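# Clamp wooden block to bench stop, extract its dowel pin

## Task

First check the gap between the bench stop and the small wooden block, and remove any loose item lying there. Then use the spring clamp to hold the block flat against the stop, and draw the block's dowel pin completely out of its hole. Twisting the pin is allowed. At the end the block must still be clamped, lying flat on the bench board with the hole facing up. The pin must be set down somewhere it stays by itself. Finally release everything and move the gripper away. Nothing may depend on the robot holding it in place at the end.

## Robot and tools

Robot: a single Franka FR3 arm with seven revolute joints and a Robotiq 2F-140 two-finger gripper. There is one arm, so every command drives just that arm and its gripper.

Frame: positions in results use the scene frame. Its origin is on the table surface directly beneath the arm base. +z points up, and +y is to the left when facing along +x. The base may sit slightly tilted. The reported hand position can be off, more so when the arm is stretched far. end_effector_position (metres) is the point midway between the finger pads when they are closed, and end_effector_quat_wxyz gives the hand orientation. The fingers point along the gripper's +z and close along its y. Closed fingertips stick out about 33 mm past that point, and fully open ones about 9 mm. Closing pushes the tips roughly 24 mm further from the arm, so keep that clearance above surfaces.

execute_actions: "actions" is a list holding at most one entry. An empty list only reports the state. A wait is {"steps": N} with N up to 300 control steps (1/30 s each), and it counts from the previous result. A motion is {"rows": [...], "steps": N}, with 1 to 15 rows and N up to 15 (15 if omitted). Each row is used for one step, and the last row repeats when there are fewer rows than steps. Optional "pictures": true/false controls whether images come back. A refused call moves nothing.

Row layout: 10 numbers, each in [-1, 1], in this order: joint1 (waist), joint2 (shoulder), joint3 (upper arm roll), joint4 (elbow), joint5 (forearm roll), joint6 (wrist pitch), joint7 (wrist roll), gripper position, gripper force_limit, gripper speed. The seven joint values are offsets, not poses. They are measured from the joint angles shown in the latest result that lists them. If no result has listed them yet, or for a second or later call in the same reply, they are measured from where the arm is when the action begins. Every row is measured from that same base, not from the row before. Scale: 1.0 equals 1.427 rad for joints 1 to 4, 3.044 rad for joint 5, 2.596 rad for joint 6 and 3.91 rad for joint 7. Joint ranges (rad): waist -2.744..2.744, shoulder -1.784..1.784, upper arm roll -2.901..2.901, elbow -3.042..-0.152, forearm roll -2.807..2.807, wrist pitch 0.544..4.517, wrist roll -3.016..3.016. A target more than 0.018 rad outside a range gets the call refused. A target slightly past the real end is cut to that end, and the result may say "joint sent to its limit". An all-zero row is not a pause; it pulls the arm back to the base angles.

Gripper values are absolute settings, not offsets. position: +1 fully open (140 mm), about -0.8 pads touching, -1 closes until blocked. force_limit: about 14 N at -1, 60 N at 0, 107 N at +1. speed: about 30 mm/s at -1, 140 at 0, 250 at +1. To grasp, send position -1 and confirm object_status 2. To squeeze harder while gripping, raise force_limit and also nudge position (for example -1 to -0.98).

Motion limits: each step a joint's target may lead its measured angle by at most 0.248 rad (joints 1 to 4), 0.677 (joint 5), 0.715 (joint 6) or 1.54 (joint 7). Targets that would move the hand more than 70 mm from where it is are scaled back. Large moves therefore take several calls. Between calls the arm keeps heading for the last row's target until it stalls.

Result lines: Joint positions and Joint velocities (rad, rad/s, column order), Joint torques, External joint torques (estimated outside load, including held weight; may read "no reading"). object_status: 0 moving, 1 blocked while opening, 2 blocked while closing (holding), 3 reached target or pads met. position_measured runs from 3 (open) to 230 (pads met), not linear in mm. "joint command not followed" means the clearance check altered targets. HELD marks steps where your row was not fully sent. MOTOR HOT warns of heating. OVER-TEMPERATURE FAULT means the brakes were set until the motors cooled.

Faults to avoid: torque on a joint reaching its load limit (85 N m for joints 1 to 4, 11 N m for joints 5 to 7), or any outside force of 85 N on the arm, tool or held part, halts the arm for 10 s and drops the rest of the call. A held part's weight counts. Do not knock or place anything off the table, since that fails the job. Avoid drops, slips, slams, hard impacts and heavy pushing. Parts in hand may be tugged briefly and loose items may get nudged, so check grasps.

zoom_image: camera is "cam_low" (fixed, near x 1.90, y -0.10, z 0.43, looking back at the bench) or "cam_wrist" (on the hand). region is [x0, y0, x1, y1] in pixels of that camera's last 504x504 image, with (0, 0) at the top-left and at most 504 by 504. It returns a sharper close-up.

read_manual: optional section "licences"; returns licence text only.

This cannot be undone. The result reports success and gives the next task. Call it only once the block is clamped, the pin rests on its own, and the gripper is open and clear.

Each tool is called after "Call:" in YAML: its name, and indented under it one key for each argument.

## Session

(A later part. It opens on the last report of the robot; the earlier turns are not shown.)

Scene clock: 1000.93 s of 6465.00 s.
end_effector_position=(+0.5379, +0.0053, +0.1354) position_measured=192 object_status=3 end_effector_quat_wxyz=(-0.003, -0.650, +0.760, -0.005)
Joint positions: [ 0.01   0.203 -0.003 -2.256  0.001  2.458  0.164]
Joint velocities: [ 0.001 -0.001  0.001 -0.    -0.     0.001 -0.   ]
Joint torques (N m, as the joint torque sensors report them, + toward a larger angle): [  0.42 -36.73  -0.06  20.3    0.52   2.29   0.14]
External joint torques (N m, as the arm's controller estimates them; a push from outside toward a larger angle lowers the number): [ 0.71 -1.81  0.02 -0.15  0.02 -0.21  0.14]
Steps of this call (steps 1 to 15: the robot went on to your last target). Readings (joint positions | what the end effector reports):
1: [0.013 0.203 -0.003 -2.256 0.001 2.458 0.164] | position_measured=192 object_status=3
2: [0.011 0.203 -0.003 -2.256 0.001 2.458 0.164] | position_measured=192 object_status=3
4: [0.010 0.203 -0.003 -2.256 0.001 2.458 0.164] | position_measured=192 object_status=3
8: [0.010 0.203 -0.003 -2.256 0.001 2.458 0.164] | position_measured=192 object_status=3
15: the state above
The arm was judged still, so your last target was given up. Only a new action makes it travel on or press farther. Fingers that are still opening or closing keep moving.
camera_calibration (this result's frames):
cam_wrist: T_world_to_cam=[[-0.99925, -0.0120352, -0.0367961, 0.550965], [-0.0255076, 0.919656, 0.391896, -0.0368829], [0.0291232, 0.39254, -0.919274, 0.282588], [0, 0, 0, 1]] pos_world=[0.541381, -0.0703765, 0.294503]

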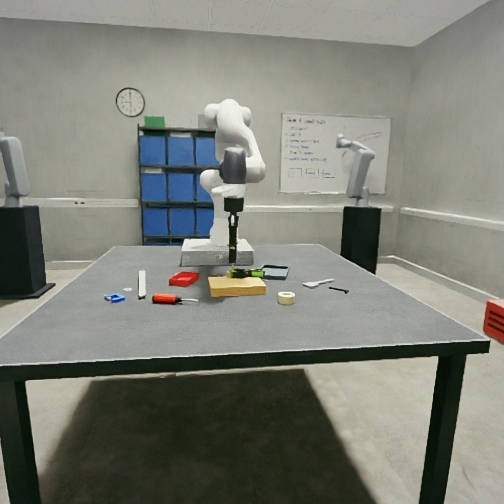

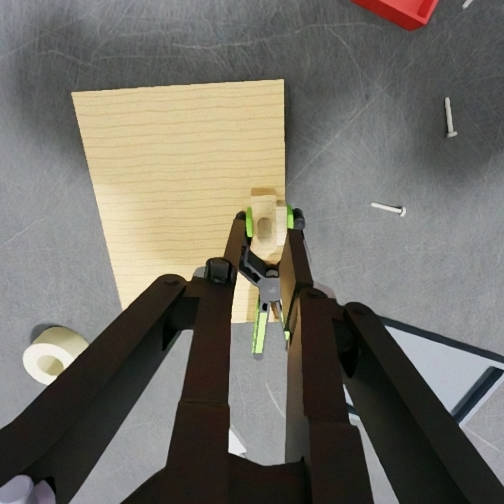

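Call:
execute_actions:
  actions:
    - {"rows": [[0.001,0.002,0,-0.0006,0,0.002,0,-0.5,0.3,-0.3],[0.002,0.004,0,-0.0012,0,0.004,0,-0.5,0.3,-0.3],[0.003,0.007,0,-0.002,0,0.007,0,-0.5,0.3,-0.3],[0.004,0.010,0,-0.003,0,0.010,0,-0.5,0.3,-0.3],[0.005,0.013,0,-0.004,0,0.013,0,-0.5,0.3,-0.3],[0.006,0.016,0,-0.005,0,0.016,0,-0.5,0.3,-0.3],[0.0067,0.019,0,-0.0058,0,0.018,0,-0.5,0.3,-0.3],[0.0073,0.022,0,-0.0066,0,0.020,0,-0.5,0.3,-0.3],[0.0073,0.024,0,-0.0073,0,0.0215,0,-0.5,0.3,-0.3],[0.0073,0.0255,0,-0.0078,0,0.022,0,-0.5,0.3,-0.3],[0.0073,0.0265,0,-0.008,0,0.0215,0,-0.5,0.3,-0.3],[0.0073,0.0269,0,-0.0081,0,0.021,0,-0.5,0.3,-0.3],[0.0073,0.0269,0,-0.0081,0,0.020,0,-0.5,0.3,-0.3],[0.0073,0.0269,0,-0.0081,0,0.0195,0,-0.5,0.3,-0.3]], "steps": 15}
  pictures: false

Call:
execute_actions:
  actions:
    - {"steps": 12}

Call:
zoom_image:
  camera: "cam_wrist"
  region: [215, 180, 315, 280]

Scene clock: 1040.83 s of 6465.00 s.
end_effector_position=(+0.5355, +0.0099, +0.1154) position_measured=192 object_status=3 end_effector_quat_wxyz=(-0.004, -0.653, +0.757, -0.004)
Joint positions: [ 0.019  0.239 -0.003 -2.267  0.001  2.502  0.164]
Joint velocities: [-0.001  0.011  0.    -0.     0.     0.021 -0.001]
Joint torques (N m, as the joint torque sensors report them, + toward a larger angle): [  1.61 -35.56  -0.97  19.06   0.5    3.02   0.14]
External joint torques (N m, as the arm's controller estimates them; a push from outside toward a larger angle lowers the number): [ 2.17  0.84 -0.67 -1.43  0.01  0.42  0.14]
Steps of this call (steps 1 to 90: nothing new was sent; then 36.40 s passed at rest; steps 91 to 105: all 15 steps of this action). Readings (joint positions | what the end effector reports):
91: [0.010 0.203 -0.003 -2.256 0.001 2.458 0.164] | position_measured=192 object_status=3
92: [0.010 0.203 -0.003 -2.256 0.001 2.459 0.164] | position_measured=192 object_status=3
94: [0.011 0.207 -0.003 -2.257 0.001 2.465 0.164] | position_measured=192 object_status=3
98: [0.016 0.222 -0.003 -2.261 0.001 2.484 0.164] | position_measured=192 object_status=3
105: the state above

Scene clock: 1041.23 s of 6465.00 s.
end_effector_position=(+0.5367, +0.0099, +0.1156) position_measured=192 object_status=3 end_effector_quat_wxyz=(-0.003, -0.653, +0.757, -0.005)
Joint positions: [ 0.019  0.24  -0.003 -2.267  0.001  2.506  0.164]
Joint velocities: [-0.     0.001 -0.    -0.002  0.     0.003  0.001]
Joint torques (N m, as the joint torque sensors report them, + toward a larger angle): [  1.65 -35.47  -1.11  18.97   0.48   3.03   0.13]
External joint torques (N m, as the arm's controller estimates them; a push from outside toward a larger angle lowers the number): [ 2.15 -0.19 -0.86 -0.73 -0.01  0.56  0.13]
Steps of this call (steps 1 to 12: the robot went on to your last target). Readings (joint positions | what the end effector reports):
1: [0.019 0.240 -0.003 -2.267 0.001 2.502 0.164] | position_measured=192 object_status=3
2: [0.019 0.240 -0.003 -2.267 0.001 2.503 0.164] | position_measured=192 object_status=3
4: [0.019 0.240 -0.003 -2.267 0.001 2.504 0.164] | position_measured=192 object_status=3
8: [0.019 0.240 -0.003 -2.267 0.001 2.505 0.164] | position_measured=192 object_status=3
12: the state above
camera_calibration (this result's frames):
cam_wrist: T_world_to_cam=[[-0.999089, -0.0211684, -0.0370486, 0.5491], [-0.0340071, 0.919455, 0.391721, -0.0288563], [0.0257725, 0.392624, -0.919338, 0.264489], [0, 0, 0, 1]] pos_world=[0.540803, -0.065689, 0.274802]

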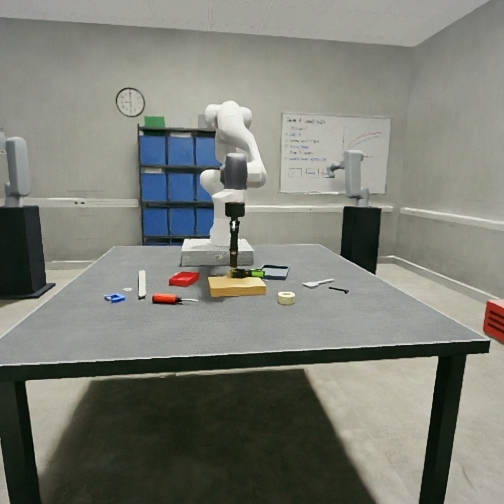

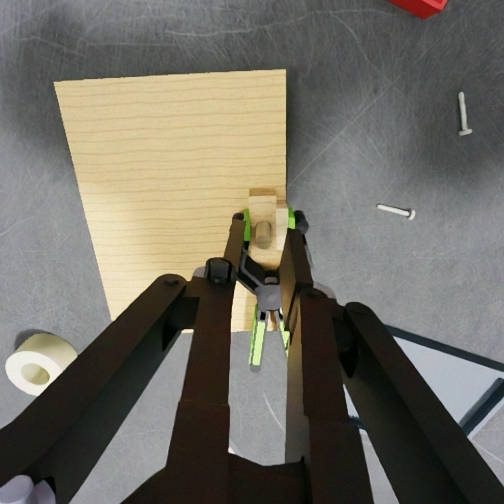

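Region (215, 180, 315, 280) of cam_wrist's 504x504 image, scaled by 5.040, with more detail than that image has.

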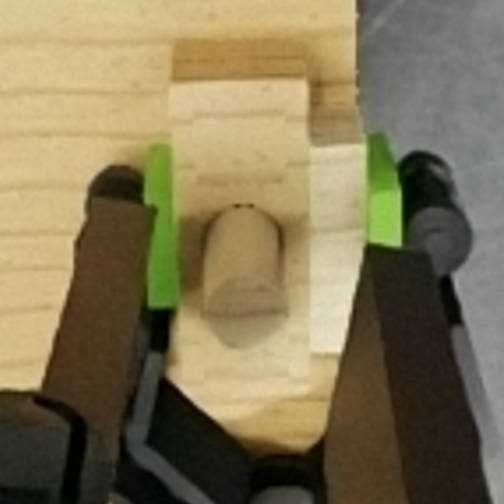

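Call:
execute_actions:
  actions:
    - {"rows": [[0,0.002,0,-0.0002,0,0.002,0,-0.5,0.3,-0.3],[0,0.004,0,-0.0004,0,0.004,0,-0.5,0.3,-0.3],[0,0.007,0,-0.0007,0,0.0065,0,-0.5,0.3,-0.3],[0,0.010,0,-0.001,0,0.009,0,-0.5,0.3,-0.3],[0,0.013,0,-0.0013,0,0.0115,0,-0.5,0.3,-0.3],[0,0.016,0,-0.0016,0,0.014,0,-0.5,0.3,-0.3],[0,0.019,0,-0.0019,0,0.016,0,-0.5,0.3,-0.3],[0,0.022,0,-0.0021,0,0.018,0,-0.5,0.3,-0.3],[0,0.0245,0,-0.0023,0,0.019,0,-0.5,0.3,-0.3],[0,0.0265,0,-0.0025,0,0.0195,0,-0.5,0.3,-0.3],[0,0.028,0,-0.0026,0,0.0195,0,-0.5,0.3,-0.3],[0,0.0288,0,-0.0026,0,0.019,0,-0.5,0.3,-0.3],[0,0.0292,0,-0.0026,0,0.018,0,-0.5,0.3,-0.3],[0,0.0292,0,-0.0026,0,0.0172,0,-0.5,0.3,-0.3]], "steps": 15}
  pictures: false

Call:
execute_actions:
  actions:
    - {"steps": 12}

Call:
zoom_image:
  camera: "cam_wrist"
  region: [215, 190, 315, 290]

Scene clock: 1067.67 s of 6465.00 s.
end_effector_position=(+0.5358, +0.0097, +0.0970) position_measured=192 object_status=3 end_effector_quat_wxyz=(-0.004, -0.653, +0.757, -0.004)
Joint positions: [ 0.019  0.279 -0.003 -2.27   0.001  2.544  0.164]
Joint velocities: [-0.001  0.022  0.    -0.002 -0.001  0.022  0.   ]
Joint torques (N m, as the joint torque sensors report them, + toward a larger angle): [  0.94 -37.19  -0.96  18.54   0.41   2.87   0.16]
External joint torques (N m, as the arm's controller estimates them; a push from outside toward a larger angle lowers the number): [ 1.37  0.09 -0.81 -1.43 -0.05  0.4   0.16]
Steps of this call (steps 1 to 15: the robot went on to your last target; steps 16 to 90: nothing new was sent; then 22.93 s passed at rest; steps 91 to 105: all 15 steps of this action). Readings (joint positions | what the end effector reports):
91: [0.019 0.240 -0.003 -2.267 0.001 2.506 0.164] | position_measured=192 object_status=3
92: [0.019 0.240 -0.003 -2.267 0.001 2.507 0.164] | position_measured=192 object_status=3
94: [0.019 0.243 -0.003 -2.267 0.001 2.512 0.164] | position_measured=192 object_status=3
98: [0.019 0.259 -0.003 -2.268 0.001 2.529 0.164] | position_measured=192 object_status=3
105: the state above

Scene clock: 1068.07 s of 6465.00 s.
end_effector_position=(+0.5359, +0.0097, +0.0970) position_measured=192 object_status=3 end_effector_quat_wxyz=(-0.004, -0.653, +0.757, -0.004)
Joint positions: [ 0.019  0.279 -0.003 -2.27   0.001  2.545  0.164]
Joint velocities: [-0.001  0.001  0.001 -0.001  0.002 -0.001 -0.   ]
Joint torques (N m, as the joint torque sensors report them, + toward a larger angle): [  0.98 -35.98  -1.    18.58   0.42   3.37   0.11]
External joint torques (N m, as the arm's controller estimates them; a push from outside toward a larger angle lowers the number): [ 1.43 -0.06 -0.83 -0.52 -0.03  0.91  0.11]
Steps of this call (steps 1 to 12: the robot went on to your last target). Readings (joint positions | what the end effector reports):
1: [0.019 0.279 -0.003 -2.270 0.001 2.545 0.164] | position_measured=192 object_status=3
2: [0.019 0.279 -0.003 -2.270 0.001 2.545 0.164] | position_measured=192 object_status=3
4: [0.019 0.279 -0.003 -2.270 0.001 2.545 0.164] | position_measured=192 object_status=3
8: [0.019 0.279 -0.003 -2.270 0.001 2.545 0.164] | position_measured=192 object_status=3
12: the state above
camera_calibration (this result's frames):
cam_wrist: T_world_to_cam=[[-0.999177, -0.0212199, -0.0345753, 0.547428], [-0.0330799, 0.919535, 0.391614, -0.0218414], [0.0234832, 0.392436, -0.91948, 0.248694], [0, 0, 0, 1]] pos_world=[0.540415, -0.0658962, 0.25615]

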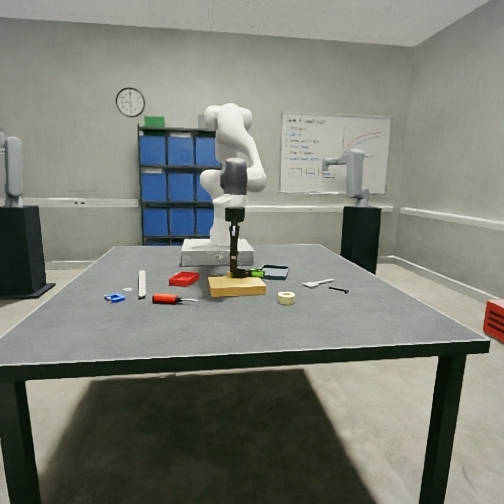

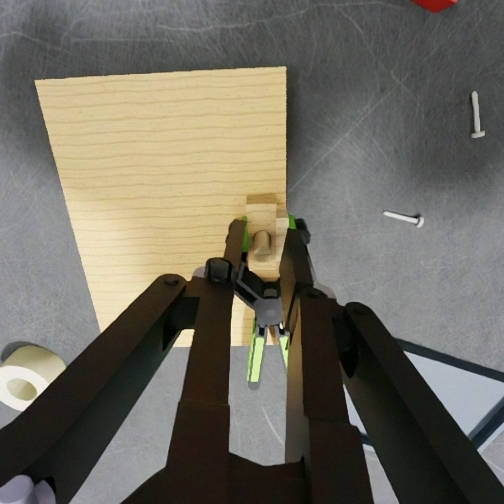

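Region (215, 190, 315, 290) of cam_wrist's 504x504 image, scaled by 5.040, with more detail than that image has.

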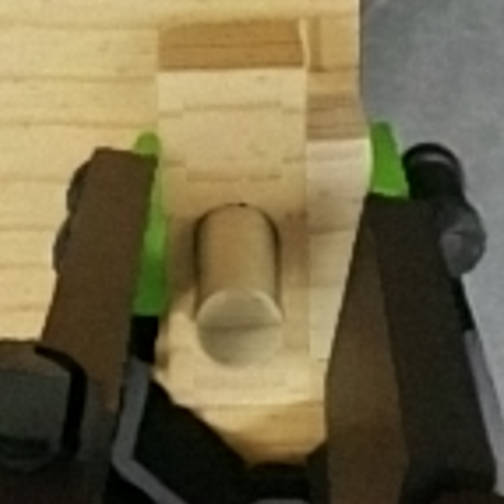

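Call:
execute_actions:
  actions:
    - {"rows": [[0,-0.001,0,0,0,-0.0005,0,-0.5,0.3,-0.3],[0,-0.002,0,0,0,-0.001,0,-0.5,0.3,-0.3],[0,-0.003,0,0,0,-0.0015,0,-0.5,0.3,-0.3],[0,-0.0038,0,0,0,-0.002,0,-0.5,0.3,-0.3],[0,-0.0042,0,0,0,-0.0023,0,-0.5,0.3,-0.3]], "steps": 12}
  pictures: false

Scene clock: 1086.13 s of 6465.00 s.
end_effector_position=(+0.5361, +0.0097, +0.0987) position_measured=192 object_status=3 end_effector_quat_wxyz=(-0.003, -0.653, +0.757, -0.005)
Joint positions: [ 0.019  0.275 -0.003 -2.27   0.001  2.542  0.164]
Joint velocities: [ 0.001  0.     0.002 -0.002 -0.001 -0.004 -0.001]
Joint torques (N m, as the joint torque sensors report them, + toward a larger angle): [  1.16 -38.72  -1.06  18.87   0.45   2.19   0.13]
External joint torques (N m, as the arm's controller estimates them; a push from outside toward a larger angle lowers the number): [ 1.45 -2.76 -1.05 -0.33  0.   -0.29  0.13]
Steps of this call (steps 1 to 15: the robot went on to your last target; steps 16 to 90: nothing new was sent; then 14.67 s passed at rest; steps 91 to 102: all 12 steps of this action). Readings (joint positions | what the end effector reports):
91: [0.019 0.279 -0.003 -2.270 0.001 2.545 0.164] | position_measured=192 object_status=3
92: [0.019 0.279 -0.003 -2.270 0.001 2.545 0.164] | position_measured=192 object_status=3
94: [0.019 0.278 -0.003 -2.270 0.001 2.544 0.164] | position_measured=192 object_status=3
98: [0.019 0.275 -0.003 -2.270 0.001 2.543 0.164] | position_measured=192 object_status=3
102: the state above

Call:
execute_actions:
  actions:
    - {"rows": [[0,-0.001,0,0,0,0,0,-1,0.3,-0.6]], "steps": 15}

Call:
zoom_image:
  camera: "cam_wrist"
  region: [195, 170, 335, 310]

Scene clock: 1091.53 s of 6465.00 s.
end_effector_position=(+0.5362, +0.0097, +0.0989) position_measured=222 object_status=2 end_effector_quat_wxyz=(-0.003, -0.653, +0.757, -0.005)
Joint positions: [ 0.019  0.275 -0.003 -2.27   0.001  2.542  0.164]
Joint velocities: [ 0.001 -0.002 -0.002  0.001 -0.    -0.    -0.001]
Joint torques (N m, as the joint torque sensors report them, + toward a larger angle): [  0.89 -38.15  -0.82  18.9    0.43   2.67   0.13]
External joint torques (N m, as the arm's controller estimates them; a push from outside toward a larger angle lowers the number): [ 1.3  -1.99 -0.67 -0.48 -0.02  0.17  0.13]
Steps of this call (steps 1 to 15: the robot went on to your last target; steps 16 to 90: nothing new was sent; then 1.90 s passed at rest; steps 91 to 105: all 15 steps of this action). Readings (joint positions | what the end effector reports):
91: [0.019 0.275 -0.003 -2.270 0.001 2.542 0.164] | position_measured=192 object_status=0
92: [0.019 0.275 -0.003 -2.270 0.001 2.542 0.164] | position_measured=195 object_status=0
94: [0.019 0.275 -0.003 -2.270 0.001 2.542 0.164] | position_measured=203 object_status=0
98: [0.019 0.275 -0.003 -2.270 0.001 2.542 0.164] | position_measured=218 object_status=0
105: the state above
camera_calibration (this result's frames):
cam_wrist: T_world_to_cam=[[-0.999142, -0.0212294, -0.035559, 0.547884], [-0.033475, 0.919521, 0.391612, -0.0223856], [0.0243836, 0.392466, -0.919443, 0.249919], [0, 0, 0, 1]] pos_world=[0.54057, -0.0658695, 0.258035]

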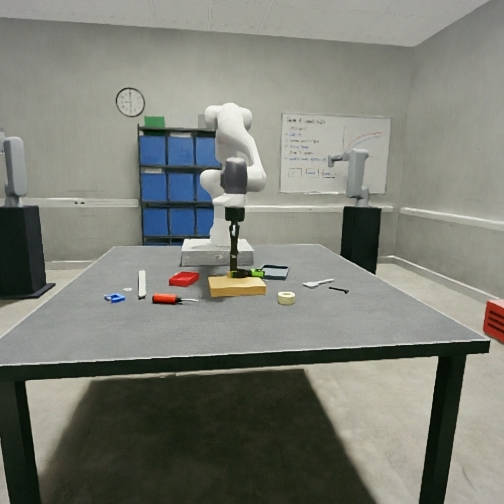

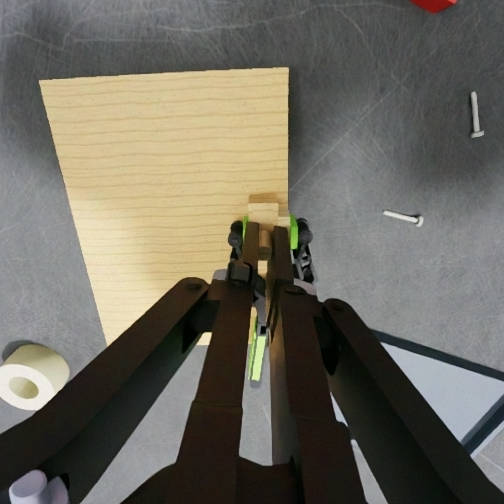

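Region (195, 170, 335, 310) of cam_wrist's 504x504 image, scaled by 3.600, with more detail than that image has.

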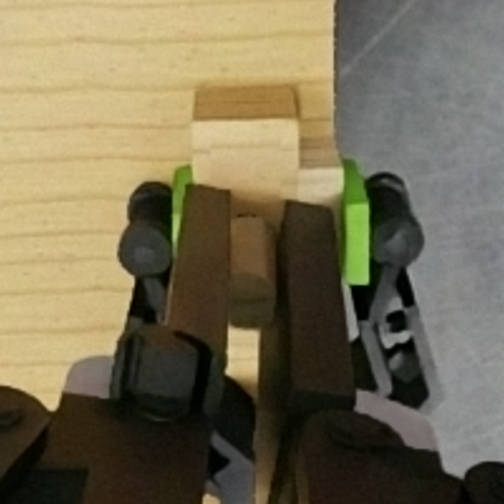

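Call:
execute_actions:
  actions:
    - {"rows": [[0,-0.001,0,0,0,0,-0.01,-1,0.3,-0.6],[0,-0.0015,0,0,0,0,-0.02,-1,0.3,-0.6],[0,-0.002,0,0,0,0,-0.03,-1,0.3,-0.6],[0,-0.0025,0,0,0,-0.0003,-0.04,-1,0.3,-0.6],[0,-0.003,0,0,0,-0.0006,-0.05,-1,0.3,-0.6],[0,-0.0035,0,0,0,-0.0009,-0.06,-1,0.3,-0.6],[0,-0.004,0,0,0,-0.0012,-0.07,-1,0.3,-0.6],[0,-0.0045,0,0,0,-0.0015,-0.08,-1,0.3,-0.6],[0,-0.005,0,0,0,-0.0018,-0.09,-1,0.3,-0.6],[0,-0.0055,0,0,0,-0.0021,-0.10,-1,0.3,-0.6],[0,-0.006,0,0,0,-0.0024,-0.11,-1,0.3,-0.6],[0,-0.0065,0,0,0,-0.0027,-0.12,-1,0.3,-0.6],[0,-0.007,0,0,0,-0.003,-0.13,-1,0.3,-0.6],[0,-0.0075,0,0,0,-0.0033,-0.14,-1,0.3,-0.6],[0,-0.008,0,0,0,-0.0036,-0.145,-1,0.3,-0.6]], "steps": 15}
  pictures: false

Call:
execute_actions:
  actions:
    - {"steps": 15}

Scene clock: 1109.23 s of 6465.00 s.
end_effector_position=(+0.5356, +0.0097, +0.1005) position_measured=222 object_status=2 end_effector_quat_wxyz=(+0.005, +0.759, -0.651, +0.004)
Joint positions: [ 0.019  0.271 -0.003 -2.27   0.001  2.537 -0.137]
Joint velocities: [ 0.001 -0.021  0.001  0.001 -0.001 -0.022 -0.862]
Joint torques (N m, as the joint torque sensors report them, + toward a larger angle): [  0.88 -40.23  -0.96  19.74   0.44   2.45  -0.3 ]
External joint torques (N m, as the arm's controller estimates them; a push from outside toward a larger angle lowers the number): [ 1.25 -4.24 -0.86  0.29 -0.02 -0.08 -0.31]
Steps of this call (steps 1 to 15: the robot went on to your last target; steps 16 to 90: nothing new was sent; then 14.20 s passed at rest; steps 91 to 105: all 15 steps of this action). Readings (joint positions | what the end effector reports):
91: [0.019 0.275 -0.003 -2.270 0.001 2.542 0.161] | position_measured=222 object_status=2
92: [0.019 0.275 -0.003 -2.270 0.001 2.542 0.155] | position_measured=222 object_status=2
94: [0.019 0.275 -0.003 -2.270 0.001 2.542 0.133] | position_measured=222 object_status=2
98: [0.019 0.274 -0.003 -2.270 0.001 2.541 0.057] | position_measured=222 object_status=2
105: the state above

Scene clock: 1109.73 s of 6465.00 s.
end_effector_position=(+0.5350, +0.0097, +0.1011) position_measured=222 object_status=2 end_effector_quat_wxyz=(+0.005, +0.823, -0.568, +0.003)
Joint positions: [ 0.019  0.269 -0.003 -2.27   0.001  2.534 -0.347]
Joint velocities: [ 0.001 -0.001  0.001 -0.001  0.001 -0.001 -0.169]
Joint torques (N m, as the joint torque sensors report them, + toward a larger angle): [  0.91 -40.92  -0.7   19.39   0.47   2.48  -0.29]
External joint torques (N m, as the arm's controller estimates them; a push from outside toward a larger angle lowers the number): [ 1.21 -5.06 -0.67  0.04  0.01  0.   -0.29]
Steps of this call (steps 1 to 15: the robot went on to your last target). Readings (joint positions | what the end effector reports):
1: [0.019 0.270 -0.003 -2.270 0.001 2.536 -0.164] | position_measured=222 object_status=2
2: [0.019 0.270 -0.003 -2.270 0.001 2.536 -0.188] | position_measured=222 object_status=2
4: [0.019 0.269 -0.003 -2.270 0.001 2.535 -0.229] | position_measured=222 object_status=2
8: [0.019 0.269 -0.003 -2.270 0.001 2.534 -0.289] | position_measured=222 object_status=2
15: the state above
camera_calibration (this result's frames):
cam_wrist: T_world_to_cam=[[-0.86172, -0.506659, -0.0271349, 0.477106], [-0.475013, 0.786789, 0.394113, 0.213975], [-0.178331, 0.352505, -0.918661, 0.360721], [0, 0, 0, 1]] pos_world=[0.577101, -0.0537796, 0.259996]

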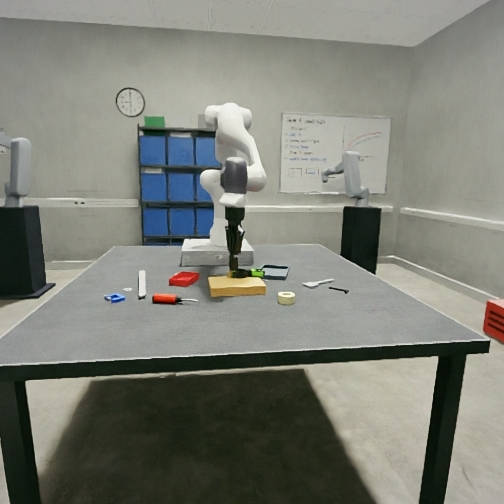

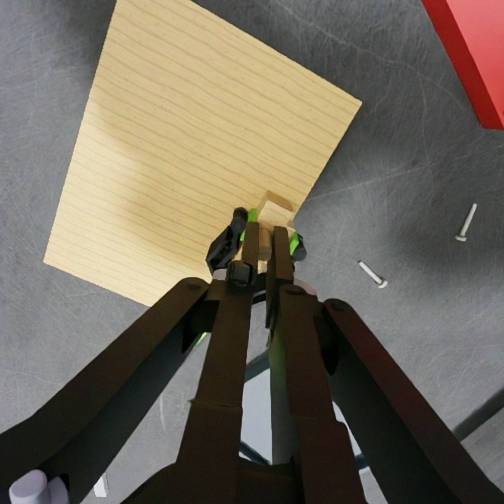

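Call:
execute_actions:
  actions:
    - {"rows": [[0,-0.002,0,0,0,0,0.005,-1,0.3,-0.6],[0,-0.0025,0,0,0,0,0.02,-1,0.3,-0.6],[0,-0.003,0,0,0,0,0.035,-1,0.3,-0.6],[0,-0.0037,0,0,0,0,0.05,-1,0.3,-0.6],[0,-0.0044,0,0,0,0,0.065,-1,0.3,-0.6],[0,-0.0051,0,0,0,-0.0003,0.08,-1,0.3,-0.6],[0,-0.0058,0,0,0,-0.0006,0.095,-1,0.3,-0.6],[0,-0.0066,0,0,0,-0.0009,0.11,-1,0.3,-0.6],[0,-0.0074,0,0,0,-0.0012,0.123,-1,0.3,-0.6],[0,-0.0082,0,0,0,-0.0016,0.136,-1,0.3,-0.6],[0,-0.009,0,0,0,-0.002,0.149,-1,0.3,-0.6],[0,-0.0098,0,0,0,-0.0024,0.16,-1,0.3,-0.6],[0,-0.0106,0,0,0,-0.0028,0.17,-1,0.3,-0.6],[0,-0.0113,0,0,0,-0.0032,0.18,-1,0.3,-0.6],[0,-0.012,0,0,0,-0.0036,0.19,-1,0.3,-0.6]], "steps": 15}
  pictures: false

Call:
execute_actions:
  actions:
    - {"steps": 15}

Scene clock: 1128.60 s of 6465.00 s.
end_effector_position=(+0.5356, +0.0098, +0.1052) position_measured=222 object_status=2 end_effector_quat_wxyz=(+0.004, +0.698, -0.716, +0.005)
Joint positions: [ 0.019  0.26  -0.003 -2.271  0.001  2.529  0.042]
Joint velocities: [-0.001 -0.034  0.001  0.    -0.001 -0.024  1.154]
Joint torques (N m, as the joint torque sensors report them, + toward a larger angle): [  0.75 -39.92  -1.03  19.44   0.5    2.62   0.55]
External joint torques (N m, as the arm's controller estimates them; a push from outside toward a larger angle lowers the number): [ 1.13 -4.29 -0.92 -0.08  0.04  0.17  0.56]
Steps of this call (steps 1 to 30: the robot went on to your last target; steps 31 to 90: nothing new was sent; then 15.37 s passed at rest; steps 91 to 105: all 15 steps of this action). Readings (joint positions | what the end effector reports):
91: [0.019 0.269 -0.003 -2.271 0.001 2.533 -0.392] | position_measured=222 object_status=2
92: [0.019 0.269 -0.003 -2.271 0.001 2.533 -0.381] | position_measured=222 object_status=2
94: [0.019 0.269 -0.003 -2.271 0.001 2.533 -0.345] | position_measured=222 object_status=2
98: [0.019 0.267 -0.003 -2.271 0.001 2.533 -0.228] | position_measured=222 object_status=2
105: the state above

Scene clock: 1129.10 s of 6465.00 s.
end_effector_position=(+0.5361, +0.0099, +0.1073) position_measured=222 object_status=2 end_effector_quat_wxyz=(-0.002, -0.591, +0.807, -0.006)
Joint positions: [ 0.019  0.256 -0.003 -2.271  0.001  2.526  0.323]
Joint velocities: [-0.    -0.001  0.001  0.002  0.001 -0.     0.223]
Joint torques (N m, as the joint torque sensors report them, + toward a larger angle): [  1.2  -39.21  -1.02  19.69   0.5    2.38   0.54]
External joint torques (N m, as the arm's controller estimates them; a push from outside toward a larger angle lowers the number): [ 1.69 -3.55 -0.8   0.12  0.04 -0.11  0.55]
Steps of this call (steps 1 to 15: the robot went on to your last target). Readings (joint positions | what the end effector reports):
1: [0.019 0.259 -0.003 -2.271 0.001 2.528 0.078] | position_measured=222 object_status=2
2: [0.019 0.258 -0.003 -2.271 0.001 2.527 0.110] | position_measured=222 object_status=2
4: [0.019 0.257 -0.003 -2.271 0.001 2.527 0.165] | position_measured=222 object_status=2
8: [0.019 0.256 -0.003 -2.271 0.001 2.526 0.245] | position_measured=222 object_status=2
15: the state above
camera_calibration (this result's frames):
cam_wrist: T_world_to_cam=[[-0.989761, 0.137243, -0.039218, 0.541871], [0.111084, 0.913172, 0.392144, -0.103277], [0.0896316, 0.383772, -0.919067, 0.222657], [0, 0, 0, 1]] pos_world=[0.527838, -0.0655079, 0.266388]

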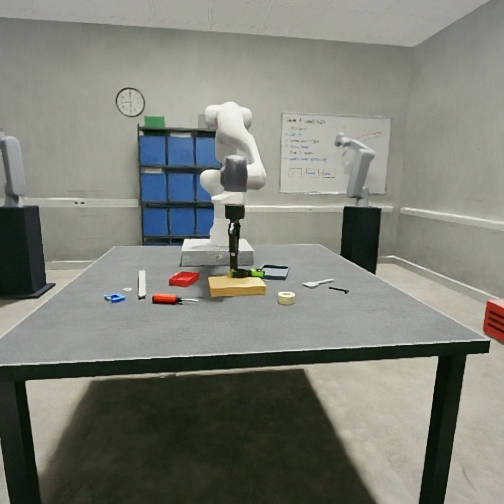

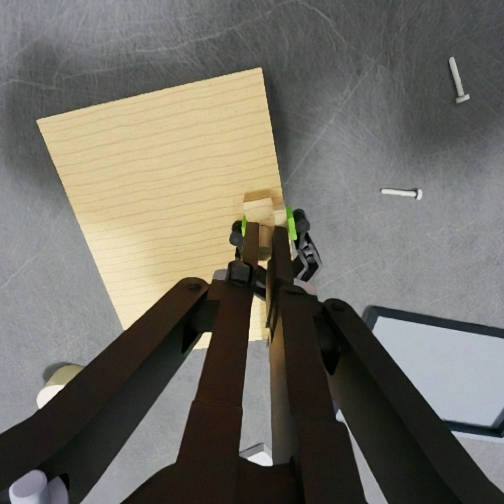

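Call:
zoom_image:
  camera: "cam_wrist"
  region: [195, 170, 335, 310]

Call:
zoom_image:
  camera: "cam_low"
  region: [205, 245, 275, 295]

Region (195, 170, 335, 310) of cam_wrist's 504x504 image, scaled by 3.600, with more detail than that image has.

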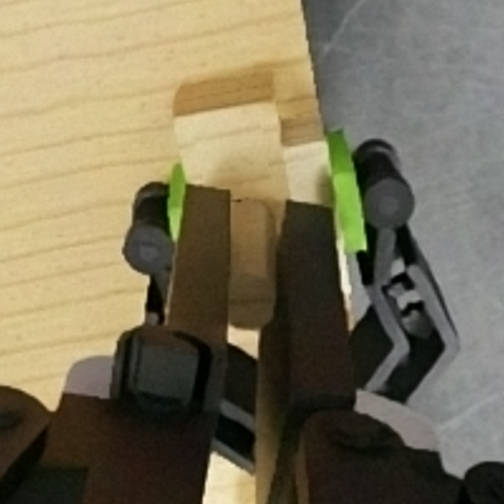

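Region (205, 245, 275, 295) of cam_low's 504x504 image, scaled by 7.200, with more detail than that image has; it fills the top 360 rows of this view, and the rest is white.

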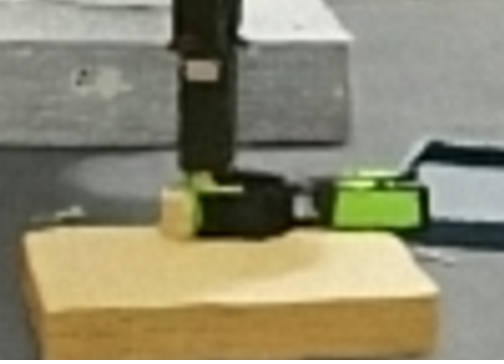

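Call:
execute_actions:
  actions:
    - {"rows": [[0,-0.002,0,0,0,0,0.0,-1,0.3,-0.6],[0,-0.0025,0,0,0,-0.0002,-0.015,-1,0.3,-0.6],[0,-0.003,0,0,0,-0.0004,-0.03,-1,0.3,-0.6],[0,-0.0038,0,0,0,-0.0007,-0.045,-1,0.3,-0.6],[0,-0.0046,0,0,0,-0.001,-0.06,-1,0.3,-0.6],[0,-0.0055,0,0,0,-0.0014,-0.075,-1,0.3,-0.6],[0,-0.0064,0,0,0,-0.0018,-0.09,-1,0.3,-0.6],[0,-0.0074,0,0,0,-0.0023,-0.103,-1,0.3,-0.6],[0,-0.0084,0,0.0003,0,-0.0028,-0.116,-1,0.3,-0.6],[0,-0.0094,0,0.0005,0,-0.0033,-0.128,-1,0.3,-0.6],[0,-0.0104,0,0.0007,0,-0.0039,-0.14,-1,0.3,-0.6],[0,-0.0114,0,0.0009,0,-0.0045,-0.15,-1,0.3,-0.6],[0,-0.0124,0,0.001,0,-0.0051,-0.16,-1,0.3,-0.6],[0,-0.0133,0,0.001,0,-0.0057,-0.17,-1,0.3,-0.6],[0,-0.0142,0,0.001,0,-0.0063,-0.18,-1,0.3,-0.6]], "steps": 15}
  pictures: false

Call:
execute_actions:
  actions:
    - {"steps": 15}
  pictures: false

Scene clock: 1154.07 s of 6465.00 s.
end_effector_position=(+0.5364, +0.0099, +0.1133) position_measured=222 object_status=2 end_effector_quat_wxyz=(+0.002, +0.726, -0.688, +0.006)
Joint positions: [ 0.019  0.242 -0.003 -2.272  0.001  2.515 -0.037]
Joint velocities: [-0.001 -0.044  0.    -0.001  0.    -0.043 -1.119]
Joint torques (N m, as the joint torque sensors report them, + toward a larger angle): [  1.12 -38.57  -0.83  20.74   0.48   2.86  -0.43]
External joint torques (N m, as the arm's controller estimates them; a push from outside toward a larger angle lowers the number): [ 1.62 -3.45 -0.59  1.09  0.01  0.31 -0.44]
Steps of this call (steps 1 to 45: the robot went on to your last target; steps 46 to 110: nothing new was sent; then 20.80 s passed at rest; steps 111 to 125: all 15 steps of this action). Readings (joint positions | what the end effector reports):
111: [0.019 0.255 -0.003 -2.271 0.001 2.526 0.385] | position_measured=222 object_status=2
112: [0.019 0.255 -0.003 -2.271 0.001 2.526 0.375] | position_measured=222 object_status=2
114: [0.019 0.255 -0.003 -2.271 0.001 2.526 0.339] | position_measured=222 object_status=2
118: [0.019 0.252 -0.003 -2.272 0.001 2.524 0.223] | position_measured=222 object_status=2
125: the state above

Scene clock: 1154.57 s of 6465.00 s.
end_effector_position=(+0.5371, +0.0100, +0.1157) position_measured=222 object_status=2 end_effector_quat_wxyz=(+0.003, +0.813, -0.583, +0.006)
Joint positions: [ 0.019  0.238 -0.003 -2.271  0.001  2.512 -0.31 ]
Joint velocities: [ 0.     0.001  0.001  0.    -0.001 -0.001 -0.216]
Joint torques (N m, as the joint torque sensors report them, + toward a larger angle): [  0.62 -37.89  -1.31  20.36   0.49   2.31  -0.27]
External joint torques (N m, as the arm's controller estimates them; a push from outside toward a larger angle lowers the number): [ 0.99 -2.55 -1.18  0.51  0.   -0.23 -0.27]
Steps of this call (steps 1 to 15: the robot went on to your last target). Readings (joint positions | what the end effector reports):
1: [0.019 0.241 -0.003 -2.272 0.001 2.514 -0.072] | position_measured=222 object_status=2
2: [0.019 0.240 -0.003 -2.272 0.001 2.513 -0.104] | position_measured=222 object_status=2
4: [0.019 0.239 -0.003 -2.271 0.001 2.513 -0.157] | position_measured=222 object_status=2
8: [0.019 0.238 -0.003 -2.271 0.001 2.513 -0.234] | position_measured=222 object_status=2
15: the state above

Call:
execute_actions:
  actions:
    - {"rows": [[0,-0.002,0,0,0,-0.0015,0.0,-1,0.3,-0.6],[0,-0.003,0,0,0,-0.0025,0.015,-1,0.3,-0.6],[0,-0.004,0,0.0003,0,-0.0035,0.03,-1,0.3,-0.6],[0,-0.0055,0,0.0005,0,-0.0045,0.045,-1,0.3,-0.6],[0,-0.007,0,0.0007,0,-0.0055,0.06,-1,0.3,-0.6],[0,-0.009,0,0.001,0,-0.007,0.07,-1,0.3,-0.6],[0,-0.0115,0,0.0013,0,-0.0085,0.08,-1,0.3,-0.6],[0,-0.014,0,0.0016,0,-0.0105,0.085,-1,0.3,-0.6],[0,-0.017,0,0.002,0,-0.0125,0.09,-1,0.3,-0.6],[0,-0.020,0,0.0024,0,-0.0145,0.09,-1,0.3,-0.6],[0,-0.023,0,0.0028,0,-0.0165,0.09,-1,0.3,-0.6],[0,-0.026,0,0.0032,0,-0.0185,0.09,-1,0.3,-0.6],[0,-0.028,0,0.0035,0,-0.02,0.09,-1,0.3,-0.6],[0,-0.0295,0,0.0037,0,-0.0205,0.09,-1,0.3,-0.6],[0,-0.0305,0,0.0038,0,-0.0205,0.09,-1,0.3,-0.6]], "steps": 15}
  pictures: false

Call:
execute_actions:
  actions:
    - {"steps": 12}

Call:
zoom_image:
  camera: "cam_low"
  region: [205, 235, 275, 295]

Scene clock: 1175.10 s of 6465.00 s.
end_effector_position=(+0.5375, +0.0102, +0.1331) position_measured=222 object_status=2 end_effector_quat_wxyz=(+0.001, +0.742, -0.671, +0.007)
Joint positions: [ 0.019  0.202 -0.003 -2.268  0.001  2.476 -0.083]
Joint velocities: [-0.    -0.09   0.001  0.017  0.    -0.079  0.396]
Joint torques (N m, as the joint torque sensors report them, + toward a larger angle): [  0.84 -36.15  -1.14  20.99   0.52   2.28   0.43]
External joint torques (N m, as the arm's controller estimates them; a push from outside toward a larger angle lowers the number): [ 1.21 -2.76 -0.97  1.28  0.02 -0.16  0.44]
Steps of this call (steps 1 to 45: the robot went on to your last target; steps 46 to 110: nothing new was sent; then 16.37 s passed at rest; steps 111 to 125: all 15 steps of this action). Readings (joint positions | what the end effector reports):
111: [0.019 0.238 -0.003 -2.271 0.001 2.512 -0.370] | position_measured=222 object_status=2
112: [0.019 0.237 -0.003 -2.271 0.001 2.511 -0.360] | position_measured=222 object_status=2
114: [0.019 0.236 -0.003 -2.271 0.001 2.509 -0.325] | position_measured=222 object_status=2
118: [0.019 0.228 -0.003 -2.271 0.001 2.501 -0.220] | position_measured=222 object_status=2
125: the state above

Scene clock: 1175.50 s of 6465.00 s.
end_effector_position=(+0.5357, +0.0102, +0.1355) position_measured=222 object_status=2 end_effector_quat_wxyz=(+0.002, +0.712, -0.703, +0.006)
Joint positions: [ 0.019  0.196 -0.003 -2.266  0.001  2.463  0.004]
Joint velocities: [-0.     0.001  0.001  0.001 -0.001 -0.008  0.106]
Joint torques (N m, as the joint torque sensors report them, + toward a larger angle): [  0.79 -37.07  -1.    20.55   0.49   2.31   0.49]
External joint torques (N m, as the arm's controller estimates them; a push from outside toward a larger angle lowers the number): [ 1.16 -2.4  -0.84  0.07 -0.02 -0.21  0.49]
Steps of this call (steps 1 to 12: the robot went on to your last target). Readings (joint positions | what the end effector reports):
1: [0.019 0.199 -0.003 -2.267 0.001 2.473 -0.071] | position_measured=222 object_status=2
2: [0.019 0.198 -0.003 -2.267 0.001 2.471 -0.060] | position_measured=222 object_status=2
4: [0.019 0.196 -0.003 -2.266 0.001 2.469 -0.041] | position_measured=222 object_status=2
8: [0.019 0.196 -0.003 -2.266 0.001 2.465 -0.013] | position_measured=222 object_status=2
12: the state above
camera_calibration (this result's frames):
cam_wrist: T_world_to_cam=[[-0.982996, -0.179862, -0.0369945, 0.541875], [-0.179858, 0.902467, 0.391414, 0.0413936], [-0.0370142, 0.391412, -0.919471, 0.316359], [0, 0, 0, 1]] pos_world=[0.551815, -0.0637205, 0.294727]

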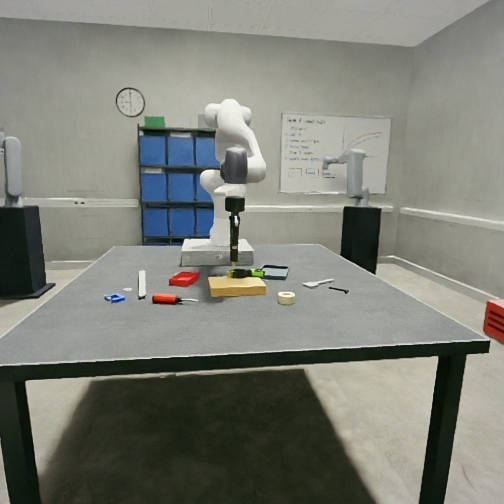

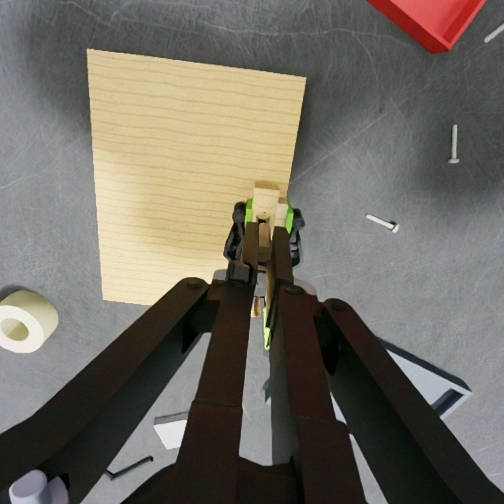

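Region (205, 235, 275, 295) of cam_low's 504x504 image, scaled by 7.200, with more detail than that image has; it fills the top 432 rows of this view, and the rest is white.

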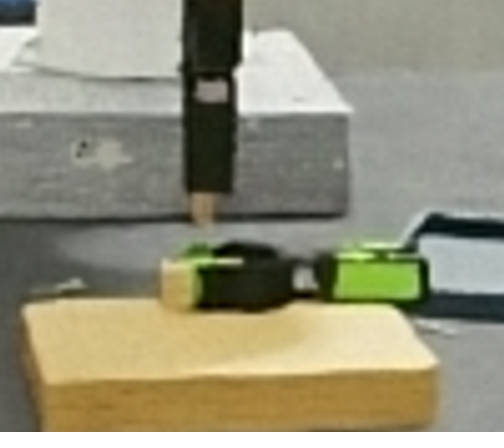

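Call:
execute_actions:
  actions:
    - {"rows": [[0.0007,-0.0004,0,-0.0005,0,0,0.0085,-1,0.3,-0.6],[0.0029,-0.0014,0,-0.0019,0,0.0003,0.0085,-1,0.3,-0.6],[0.0064,-0.0032,0,-0.0043,0,0.0008,0.0085,-1,0.3,-0.6],[0.0114,-0.0057,0,-0.0077,0,0.0015,0.0085,-1,0.3,-0.6],[0.0176,-0.0088,0,-0.0119,0,0.0023,0.0085,-1,0.3,-0.6],[0.0251,-0.0125,0,-0.0169,0,0.0032,0.0085,-1,0.3,-0.6],[0.0337,-0.0169,0,-0.0228,0,0.0042,0.0085,-1,0.3,-0.6],[0.0435,-0.0217,0,-0.0293,0,0.0053,0.0085,-1,0.3,-0.6],[0.0542,-0.0271,0,-0.0365,0,0.0065,0.0085,-1,0.3,-0.6],[0.0657,-0.0329,0,-0.0443,0,0.0078,0.0085,-1,0.3,-0.6],[0.0779,-0.039,0,-0.0526,0,0.0091,0.0085,-1,0.3,-0.6],[0.0908,-0.0454,0,-0.0613,0,0.0105,0.0085,-1,0.3,-0.6],[0.1041,-0.052,0,-0.0702,0,0.0119,0.0085,-1,0.3,-0.6],[0.1177,-0.0588,0,-0.0794,0,0.0133,0.0085,-1,0.3,-0.6],[0.1314,-0.0657,0,-0.0887,0,0.0147,0.0085,-1,0.3,-0.6]], "steps": 15}
  pictures: false

Call:
execute_actions:
  actions:
    - {"rows": [[0.0479,-0.0226,0,-0.0305,0,0.007,0,-1,0.3,-0.6],[0.0615,-0.0294,0,-0.0397,0,0.0083,0,-1,0.3,-0.6],[0.0748,-0.0361,0,-0.0487,0,0.0096,0,-1,0.3,-0.6],[0.0876,-0.0425,0,-0.0573,0,0.0108,0,-1,0.3,-0.6],[0.0999,-0.0486,0,-0.0656,0,0.012,0,-1,0.3,-0.6],[0.1114,-0.0544,0,-0.0734,0,0.013,0,-1,0.3,-0.6],[0.1221,-0.0597,0,-0.0806,0,0.014,0,-1,0.3,-0.6],[0.1318,-0.0646,0,-0.0872,0,0.0148,0,-1,0.3,-0.6],[0.1405,-0.0689,0,-0.093,0,0.0155,0,-1,0.3,-0.6],[0.148,-0.0727,0,-0.098,0,0.016,0,-1,0.3,-0.6],[0.1542,-0.0758,0,-0.1023,0,0.0164,0,-1,0.3,-0.6],[0.1591,-0.0782,0,-0.1056,0,0.0166,0,-1,0.3,-0.6],[0.1627,-0.08,0,-0.108,0,0.0167,0,-1,0.3,-0.6],[0.1649,-0.0811,0,-0.1094,0,0.0167,0,-1,0.3,-0.6],[0.1656,-0.0815,0,-0.1099,0,0.0167,0,-1,0.3,-0.6]], "steps": 15}
  pictures: false

Call:
execute_actions:
  actions:
    - {"steps": 12}

Scene clock: 1268.60 s of 6465.00 s.
end_effector_position=(+0.5004, +0.0809, +0.1356) position_measured=222 object_status=2 end_effector_quat_wxyz=(+0.005, +0.749, -0.663, +0.004)
Joint positions: [ 0.162  0.126 -0.005 -2.363  0.001  2.485  0.036]
Joint velocities: [ 0.556 -0.279  0.026 -0.37  -0.     0.077  0.001]
Joint torques (N m, as the joint torque sensors report them, + toward a larger angle): [  0.07 -33.12  -1.23  19.43   0.49   3.22   0.2 ]
External joint torques (N m, as the arm's controller estimates them; a push from outside toward a larger angle lowers the number): [ 1.9  -2.26 -0.44 -1.68  0.03  0.56  0.2 ]
Steps of this call (steps 1 to 30: the robot went on to your last target; steps 31 to 90: nothing new was sent; then 89.60 s passed at rest; steps 91 to 105: all 15 steps of this action). Readings (joint positions | what the end effector reports):
91: [0.019 0.196 -0.003 -2.266 0.001 2.462 0.036] | position_measured=222 object_status=2
92: [0.019 0.196 -0.003 -2.267 0.001 2.462 0.036] | position_measured=222 object_status=2
94: [0.023 0.194 -0.004 -2.270 0.001 2.462 0.036] | position_measured=222 object_status=2
98: [0.052 0.180 -0.005 -2.290 0.001 2.467 0.036] | position_measured=222 object_status=2
105: the state above

Scene clock: 1269.10 s of 6465.00 s.
end_effector_position=(+0.4270, +0.1755, +0.1337) position_measured=222 object_status=2 end_effector_quat_wxyz=(+0.007, +0.820, -0.573, +0.002)
Joint positions: [ 0.389  0.017 -0.003 -2.512  0.001  2.52   0.036]
Joint velocities: [ 0.137 -0.068  0.001 -0.092 -0.001  0.027 -0.   ]
Joint torques (N m, as the joint torque sensors report them, + toward a larger angle): [  0.24 -30.51  -2.34  18.67   0.47   3.14   0.16]
External joint torques (N m, as the arm's controller estimates them; a push from outside toward a larger angle lowers the number): [ 2.53 -3.07 -0.09 -1.5  -0.1   0.55  0.16]
Steps of this call (steps 1 to 15: all 15 steps of this action). Readings (joint positions | what the end effector reports):
1: [0.182 0.116 -0.005 -2.376 0.001 2.488 0.036] | position_measured=222 object_status=2
2: [0.202 0.107 -0.005 -2.388 0.001 2.490 0.036] | position_measured=222 object_status=2
4: [0.243 0.088 -0.005 -2.414 0.001 2.496 0.036] | position_measured=222 object_status=2
8: [0.315 0.053 -0.004 -2.462 0.001 2.508 0.036] | position_measured=222 object_status=2
15: the state above

Scene clock: 1269.50 s of 6465.00 s.
end_effector_position=(+0.4248, +0.1783, +0.1338) position_measured=222 object_status=2 end_effector_quat_wxyz=(+0.006, +0.822, -0.570, +0.003)
Joint positions: [ 0.397  0.012 -0.003 -2.518  0.001  2.525  0.036]
Joint velocities: [ 0.002  0.001  0.    -0.001 -0.     0.004  0.001]
Joint torques (N m, as the joint torque sensors report them, + toward a larger angle): [  1.85 -29.87  -2.62  18.43   0.44   3.1    0.16]
External joint torques (N m, as the arm's controller estimates them; a push from outside toward a larger angle lowers the number): [ 2.06 -2.27 -2.42 -1.01 -0.01  0.61  0.16]
Steps of this call (steps 1 to 12: the robot went on to your last target). Readings (joint positions | what the end effector reports):
1: [0.393 0.015 -0.003 -2.514 0.001 2.521 0.036] | position_measured=222 object_status=2
2: [0.395 0.014 -0.003 -2.516 0.001 2.522 0.036] | position_measured=222 object_status=2
4: [0.396 0.013 -0.003 -2.517 0.001 2.523 0.036] | position_measured=222 object_status=2
8: [0.397 0.012 -0.003 -2.518 0.001 2.524 0.036] | position_measured=222 object_status=2
12: the state above
camera_calibration (this result's frames):
cam_wrist: T_world_to_cam=[[-0.86425, -0.502326, -0.0272054, 0.468685], [-0.471315, 0.789617, 0.392897, 0.0142003], [-0.17588, 0.352384, -0.91918, 0.310766], [0, 0, 0, 1]] pos_world=[0.466412, 0.114711, 0.292822]

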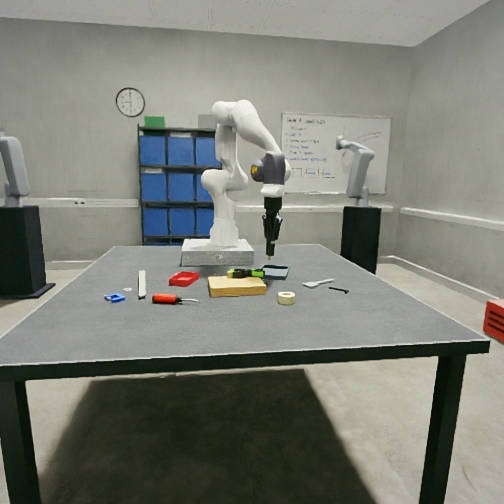

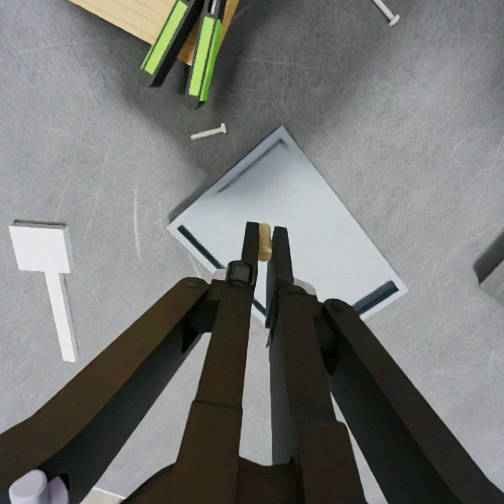

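Call:
execute_actions:
  actions:
    - {"rows": [[0,0.003,0,-0.0003,0,0.003,0,-1,0.3,-0.6],[0,0.008,0,-0.0008,0,0.008,0,-1,0.3,-0.6],[0,0.015,0,-0.0015,0,0.014,0,-1,0.3,-0.6],[0,0.024,0,-0.0023,0,0.021,0,-1,0.3,-0.6],[0,0.034,0,-0.0032,0,0.029,0,-1,0.3,-0.6],[0,0.045,0,-0.004,0,0.037,0,-1,0.3,-0.6],[0,0.057,0,-0.0048,0,0.045,0,-1,0.3,-0.6],[0,0.069,0,-0.0055,0,0.053,0,-1,0.3,-0.6],[0,0.080,0,-0.006,0,0.060,0,-1,0.3,-0.6],[0,0.090,0,-0.0064,0,0.066,0,-1,0.3,-0.6],[0,0.099,0,-0.0067,0,0.070,0,-1,0.3,-0.6],[0,0.106,0,-0.0069,0,0.072,0,-1,0.3,-0.6],[0,0.111,0,-0.007,0,0.072,0,-1,0.3,-0.6],[0,0.1145,0,-0.007,0,0.070,0,-1,0.3,-0.6],[0,0.1161,0,-0.007,0,0.0681,0,-1,0.3,-0.6]], "steps": 15}
  pictures: false

Call:
execute_actions:
  actions:
    - {"steps": 15}

Call:
zoom_image:
  camera: "cam_low"
  region: [240, 235, 310, 295]

Scene clock: 1301.87 s of 6465.00 s.
end_effector_position=(+0.4211, +0.1757, +0.0732) position_measured=222 object_status=2 end_effector_quat_wxyz=(+0.012, +0.822, -0.570, -0.000)
Joint positions: [ 0.397  0.164 -0.004 -2.528  0.001  2.673  0.036]
Joint velocities: [-0.     0.21  -0.001 -0.019  0.001  0.146  0.001]
Joint torques (N m, as the joint torque sensors report them, + toward a larger angle): [  0.87 -33.63  -0.88  17.73   0.36   3.34   0.15]
External joint torques (N m, as the arm's controller estimates them; a push from outside toward a larger angle lowers the number): [ 1.22  0.23 -0.7  -0.86  0.01  0.59  0.15]
Steps of this call (steps 1 to 15: the robot went on to your last target; steps 16 to 90: nothing new was sent; then 28.87 s passed at rest; steps 91 to 105: all 15 steps of this action). Readings (joint positions | what the end effector reports):
91: [0.397 0.012 -0.004 -2.518 0.001 2.526 0.036] | position_measured=222 object_status=2
92: [0.397 0.013 -0.004 -2.518 0.001 2.529 0.036] | position_measured=222 object_status=2
94: [0.397 0.023 -0.004 -2.518 0.001 2.541 0.036] | position_measured=222 object_status=2
98: [0.397 0.071 -0.004 -2.520 0.001 2.590 0.036] | position_measured=222 object_status=2
105: the state above

Scene clock: 1302.37 s of 6465.00 s.
end_effector_position=(+0.4243, +0.1769, +0.0695) position_measured=222 object_status=2 end_effector_quat_wxyz=(+0.006, +0.822, -0.570, +0.003)
Joint positions: [ 0.397  0.175 -0.004 -2.529  0.001  2.698  0.036]
Joint velocities: [ 0.    -0.001  0.    -0.002 -0.     0.01  -0.001]
Joint torques (N m, as the joint torque sensors report them, + toward a larger angle): [  0.8  -30.37  -1.05  16.72   0.38   3.05   0.15]
External joint torques (N m, as the arm's controller estimates them; a push from outside toward a larger angle lowers the number): [ 1.15  0.14 -0.88 -0.01  0.03  0.58  0.15]
Steps of this call (steps 1 to 15: the robot went on to your last target). Readings (joint positions | what the end effector reports):
1: [0.397 0.169 -0.004 -2.528 0.001 2.677 0.036] | position_measured=222 object_status=2
2: [0.397 0.173 -0.004 -2.529 0.001 2.681 0.036] | position_measured=222 object_status=2
4: [0.397 0.175 -0.004 -2.529 0.001 2.686 0.036] | position_measured=222 object_status=2
8: [0.397 0.175 -0.004 -2.529 0.001 2.693 0.036] | position_measured=222 object_status=2
15: the state above
camera_calibration (this result's frames):
cam_wrist: T_world_to_cam=[[-0.864347, -0.502238, -0.0257264, 0.465763], [-0.470814, 0.790168, 0.392388, 0.0399881], [-0.176744, 0.351271, -0.91944, 0.252675], [0, 0, 0, 1]] pos_world=[0.466066, 0.113569, 0.228611]

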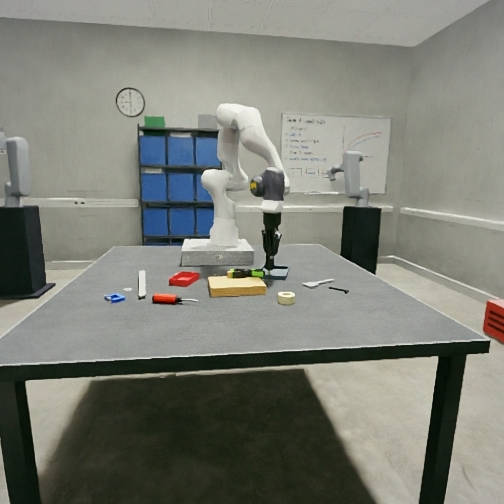

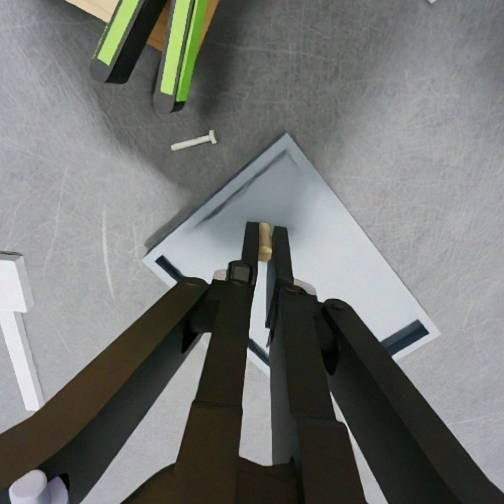

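Region (240, 235, 310, 295) of cam_low's 504x504 image, scaled by 7.200, with more detail than that image has; it fills the top 432 rows of this view, and the rest is white.

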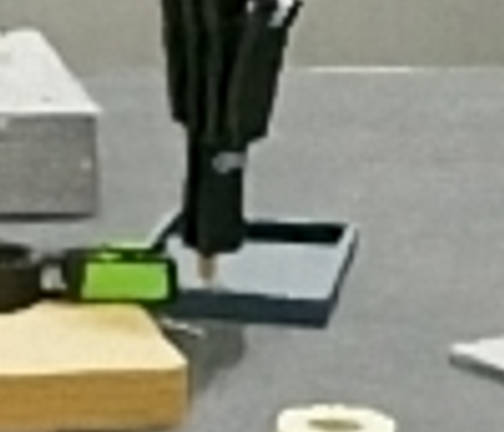

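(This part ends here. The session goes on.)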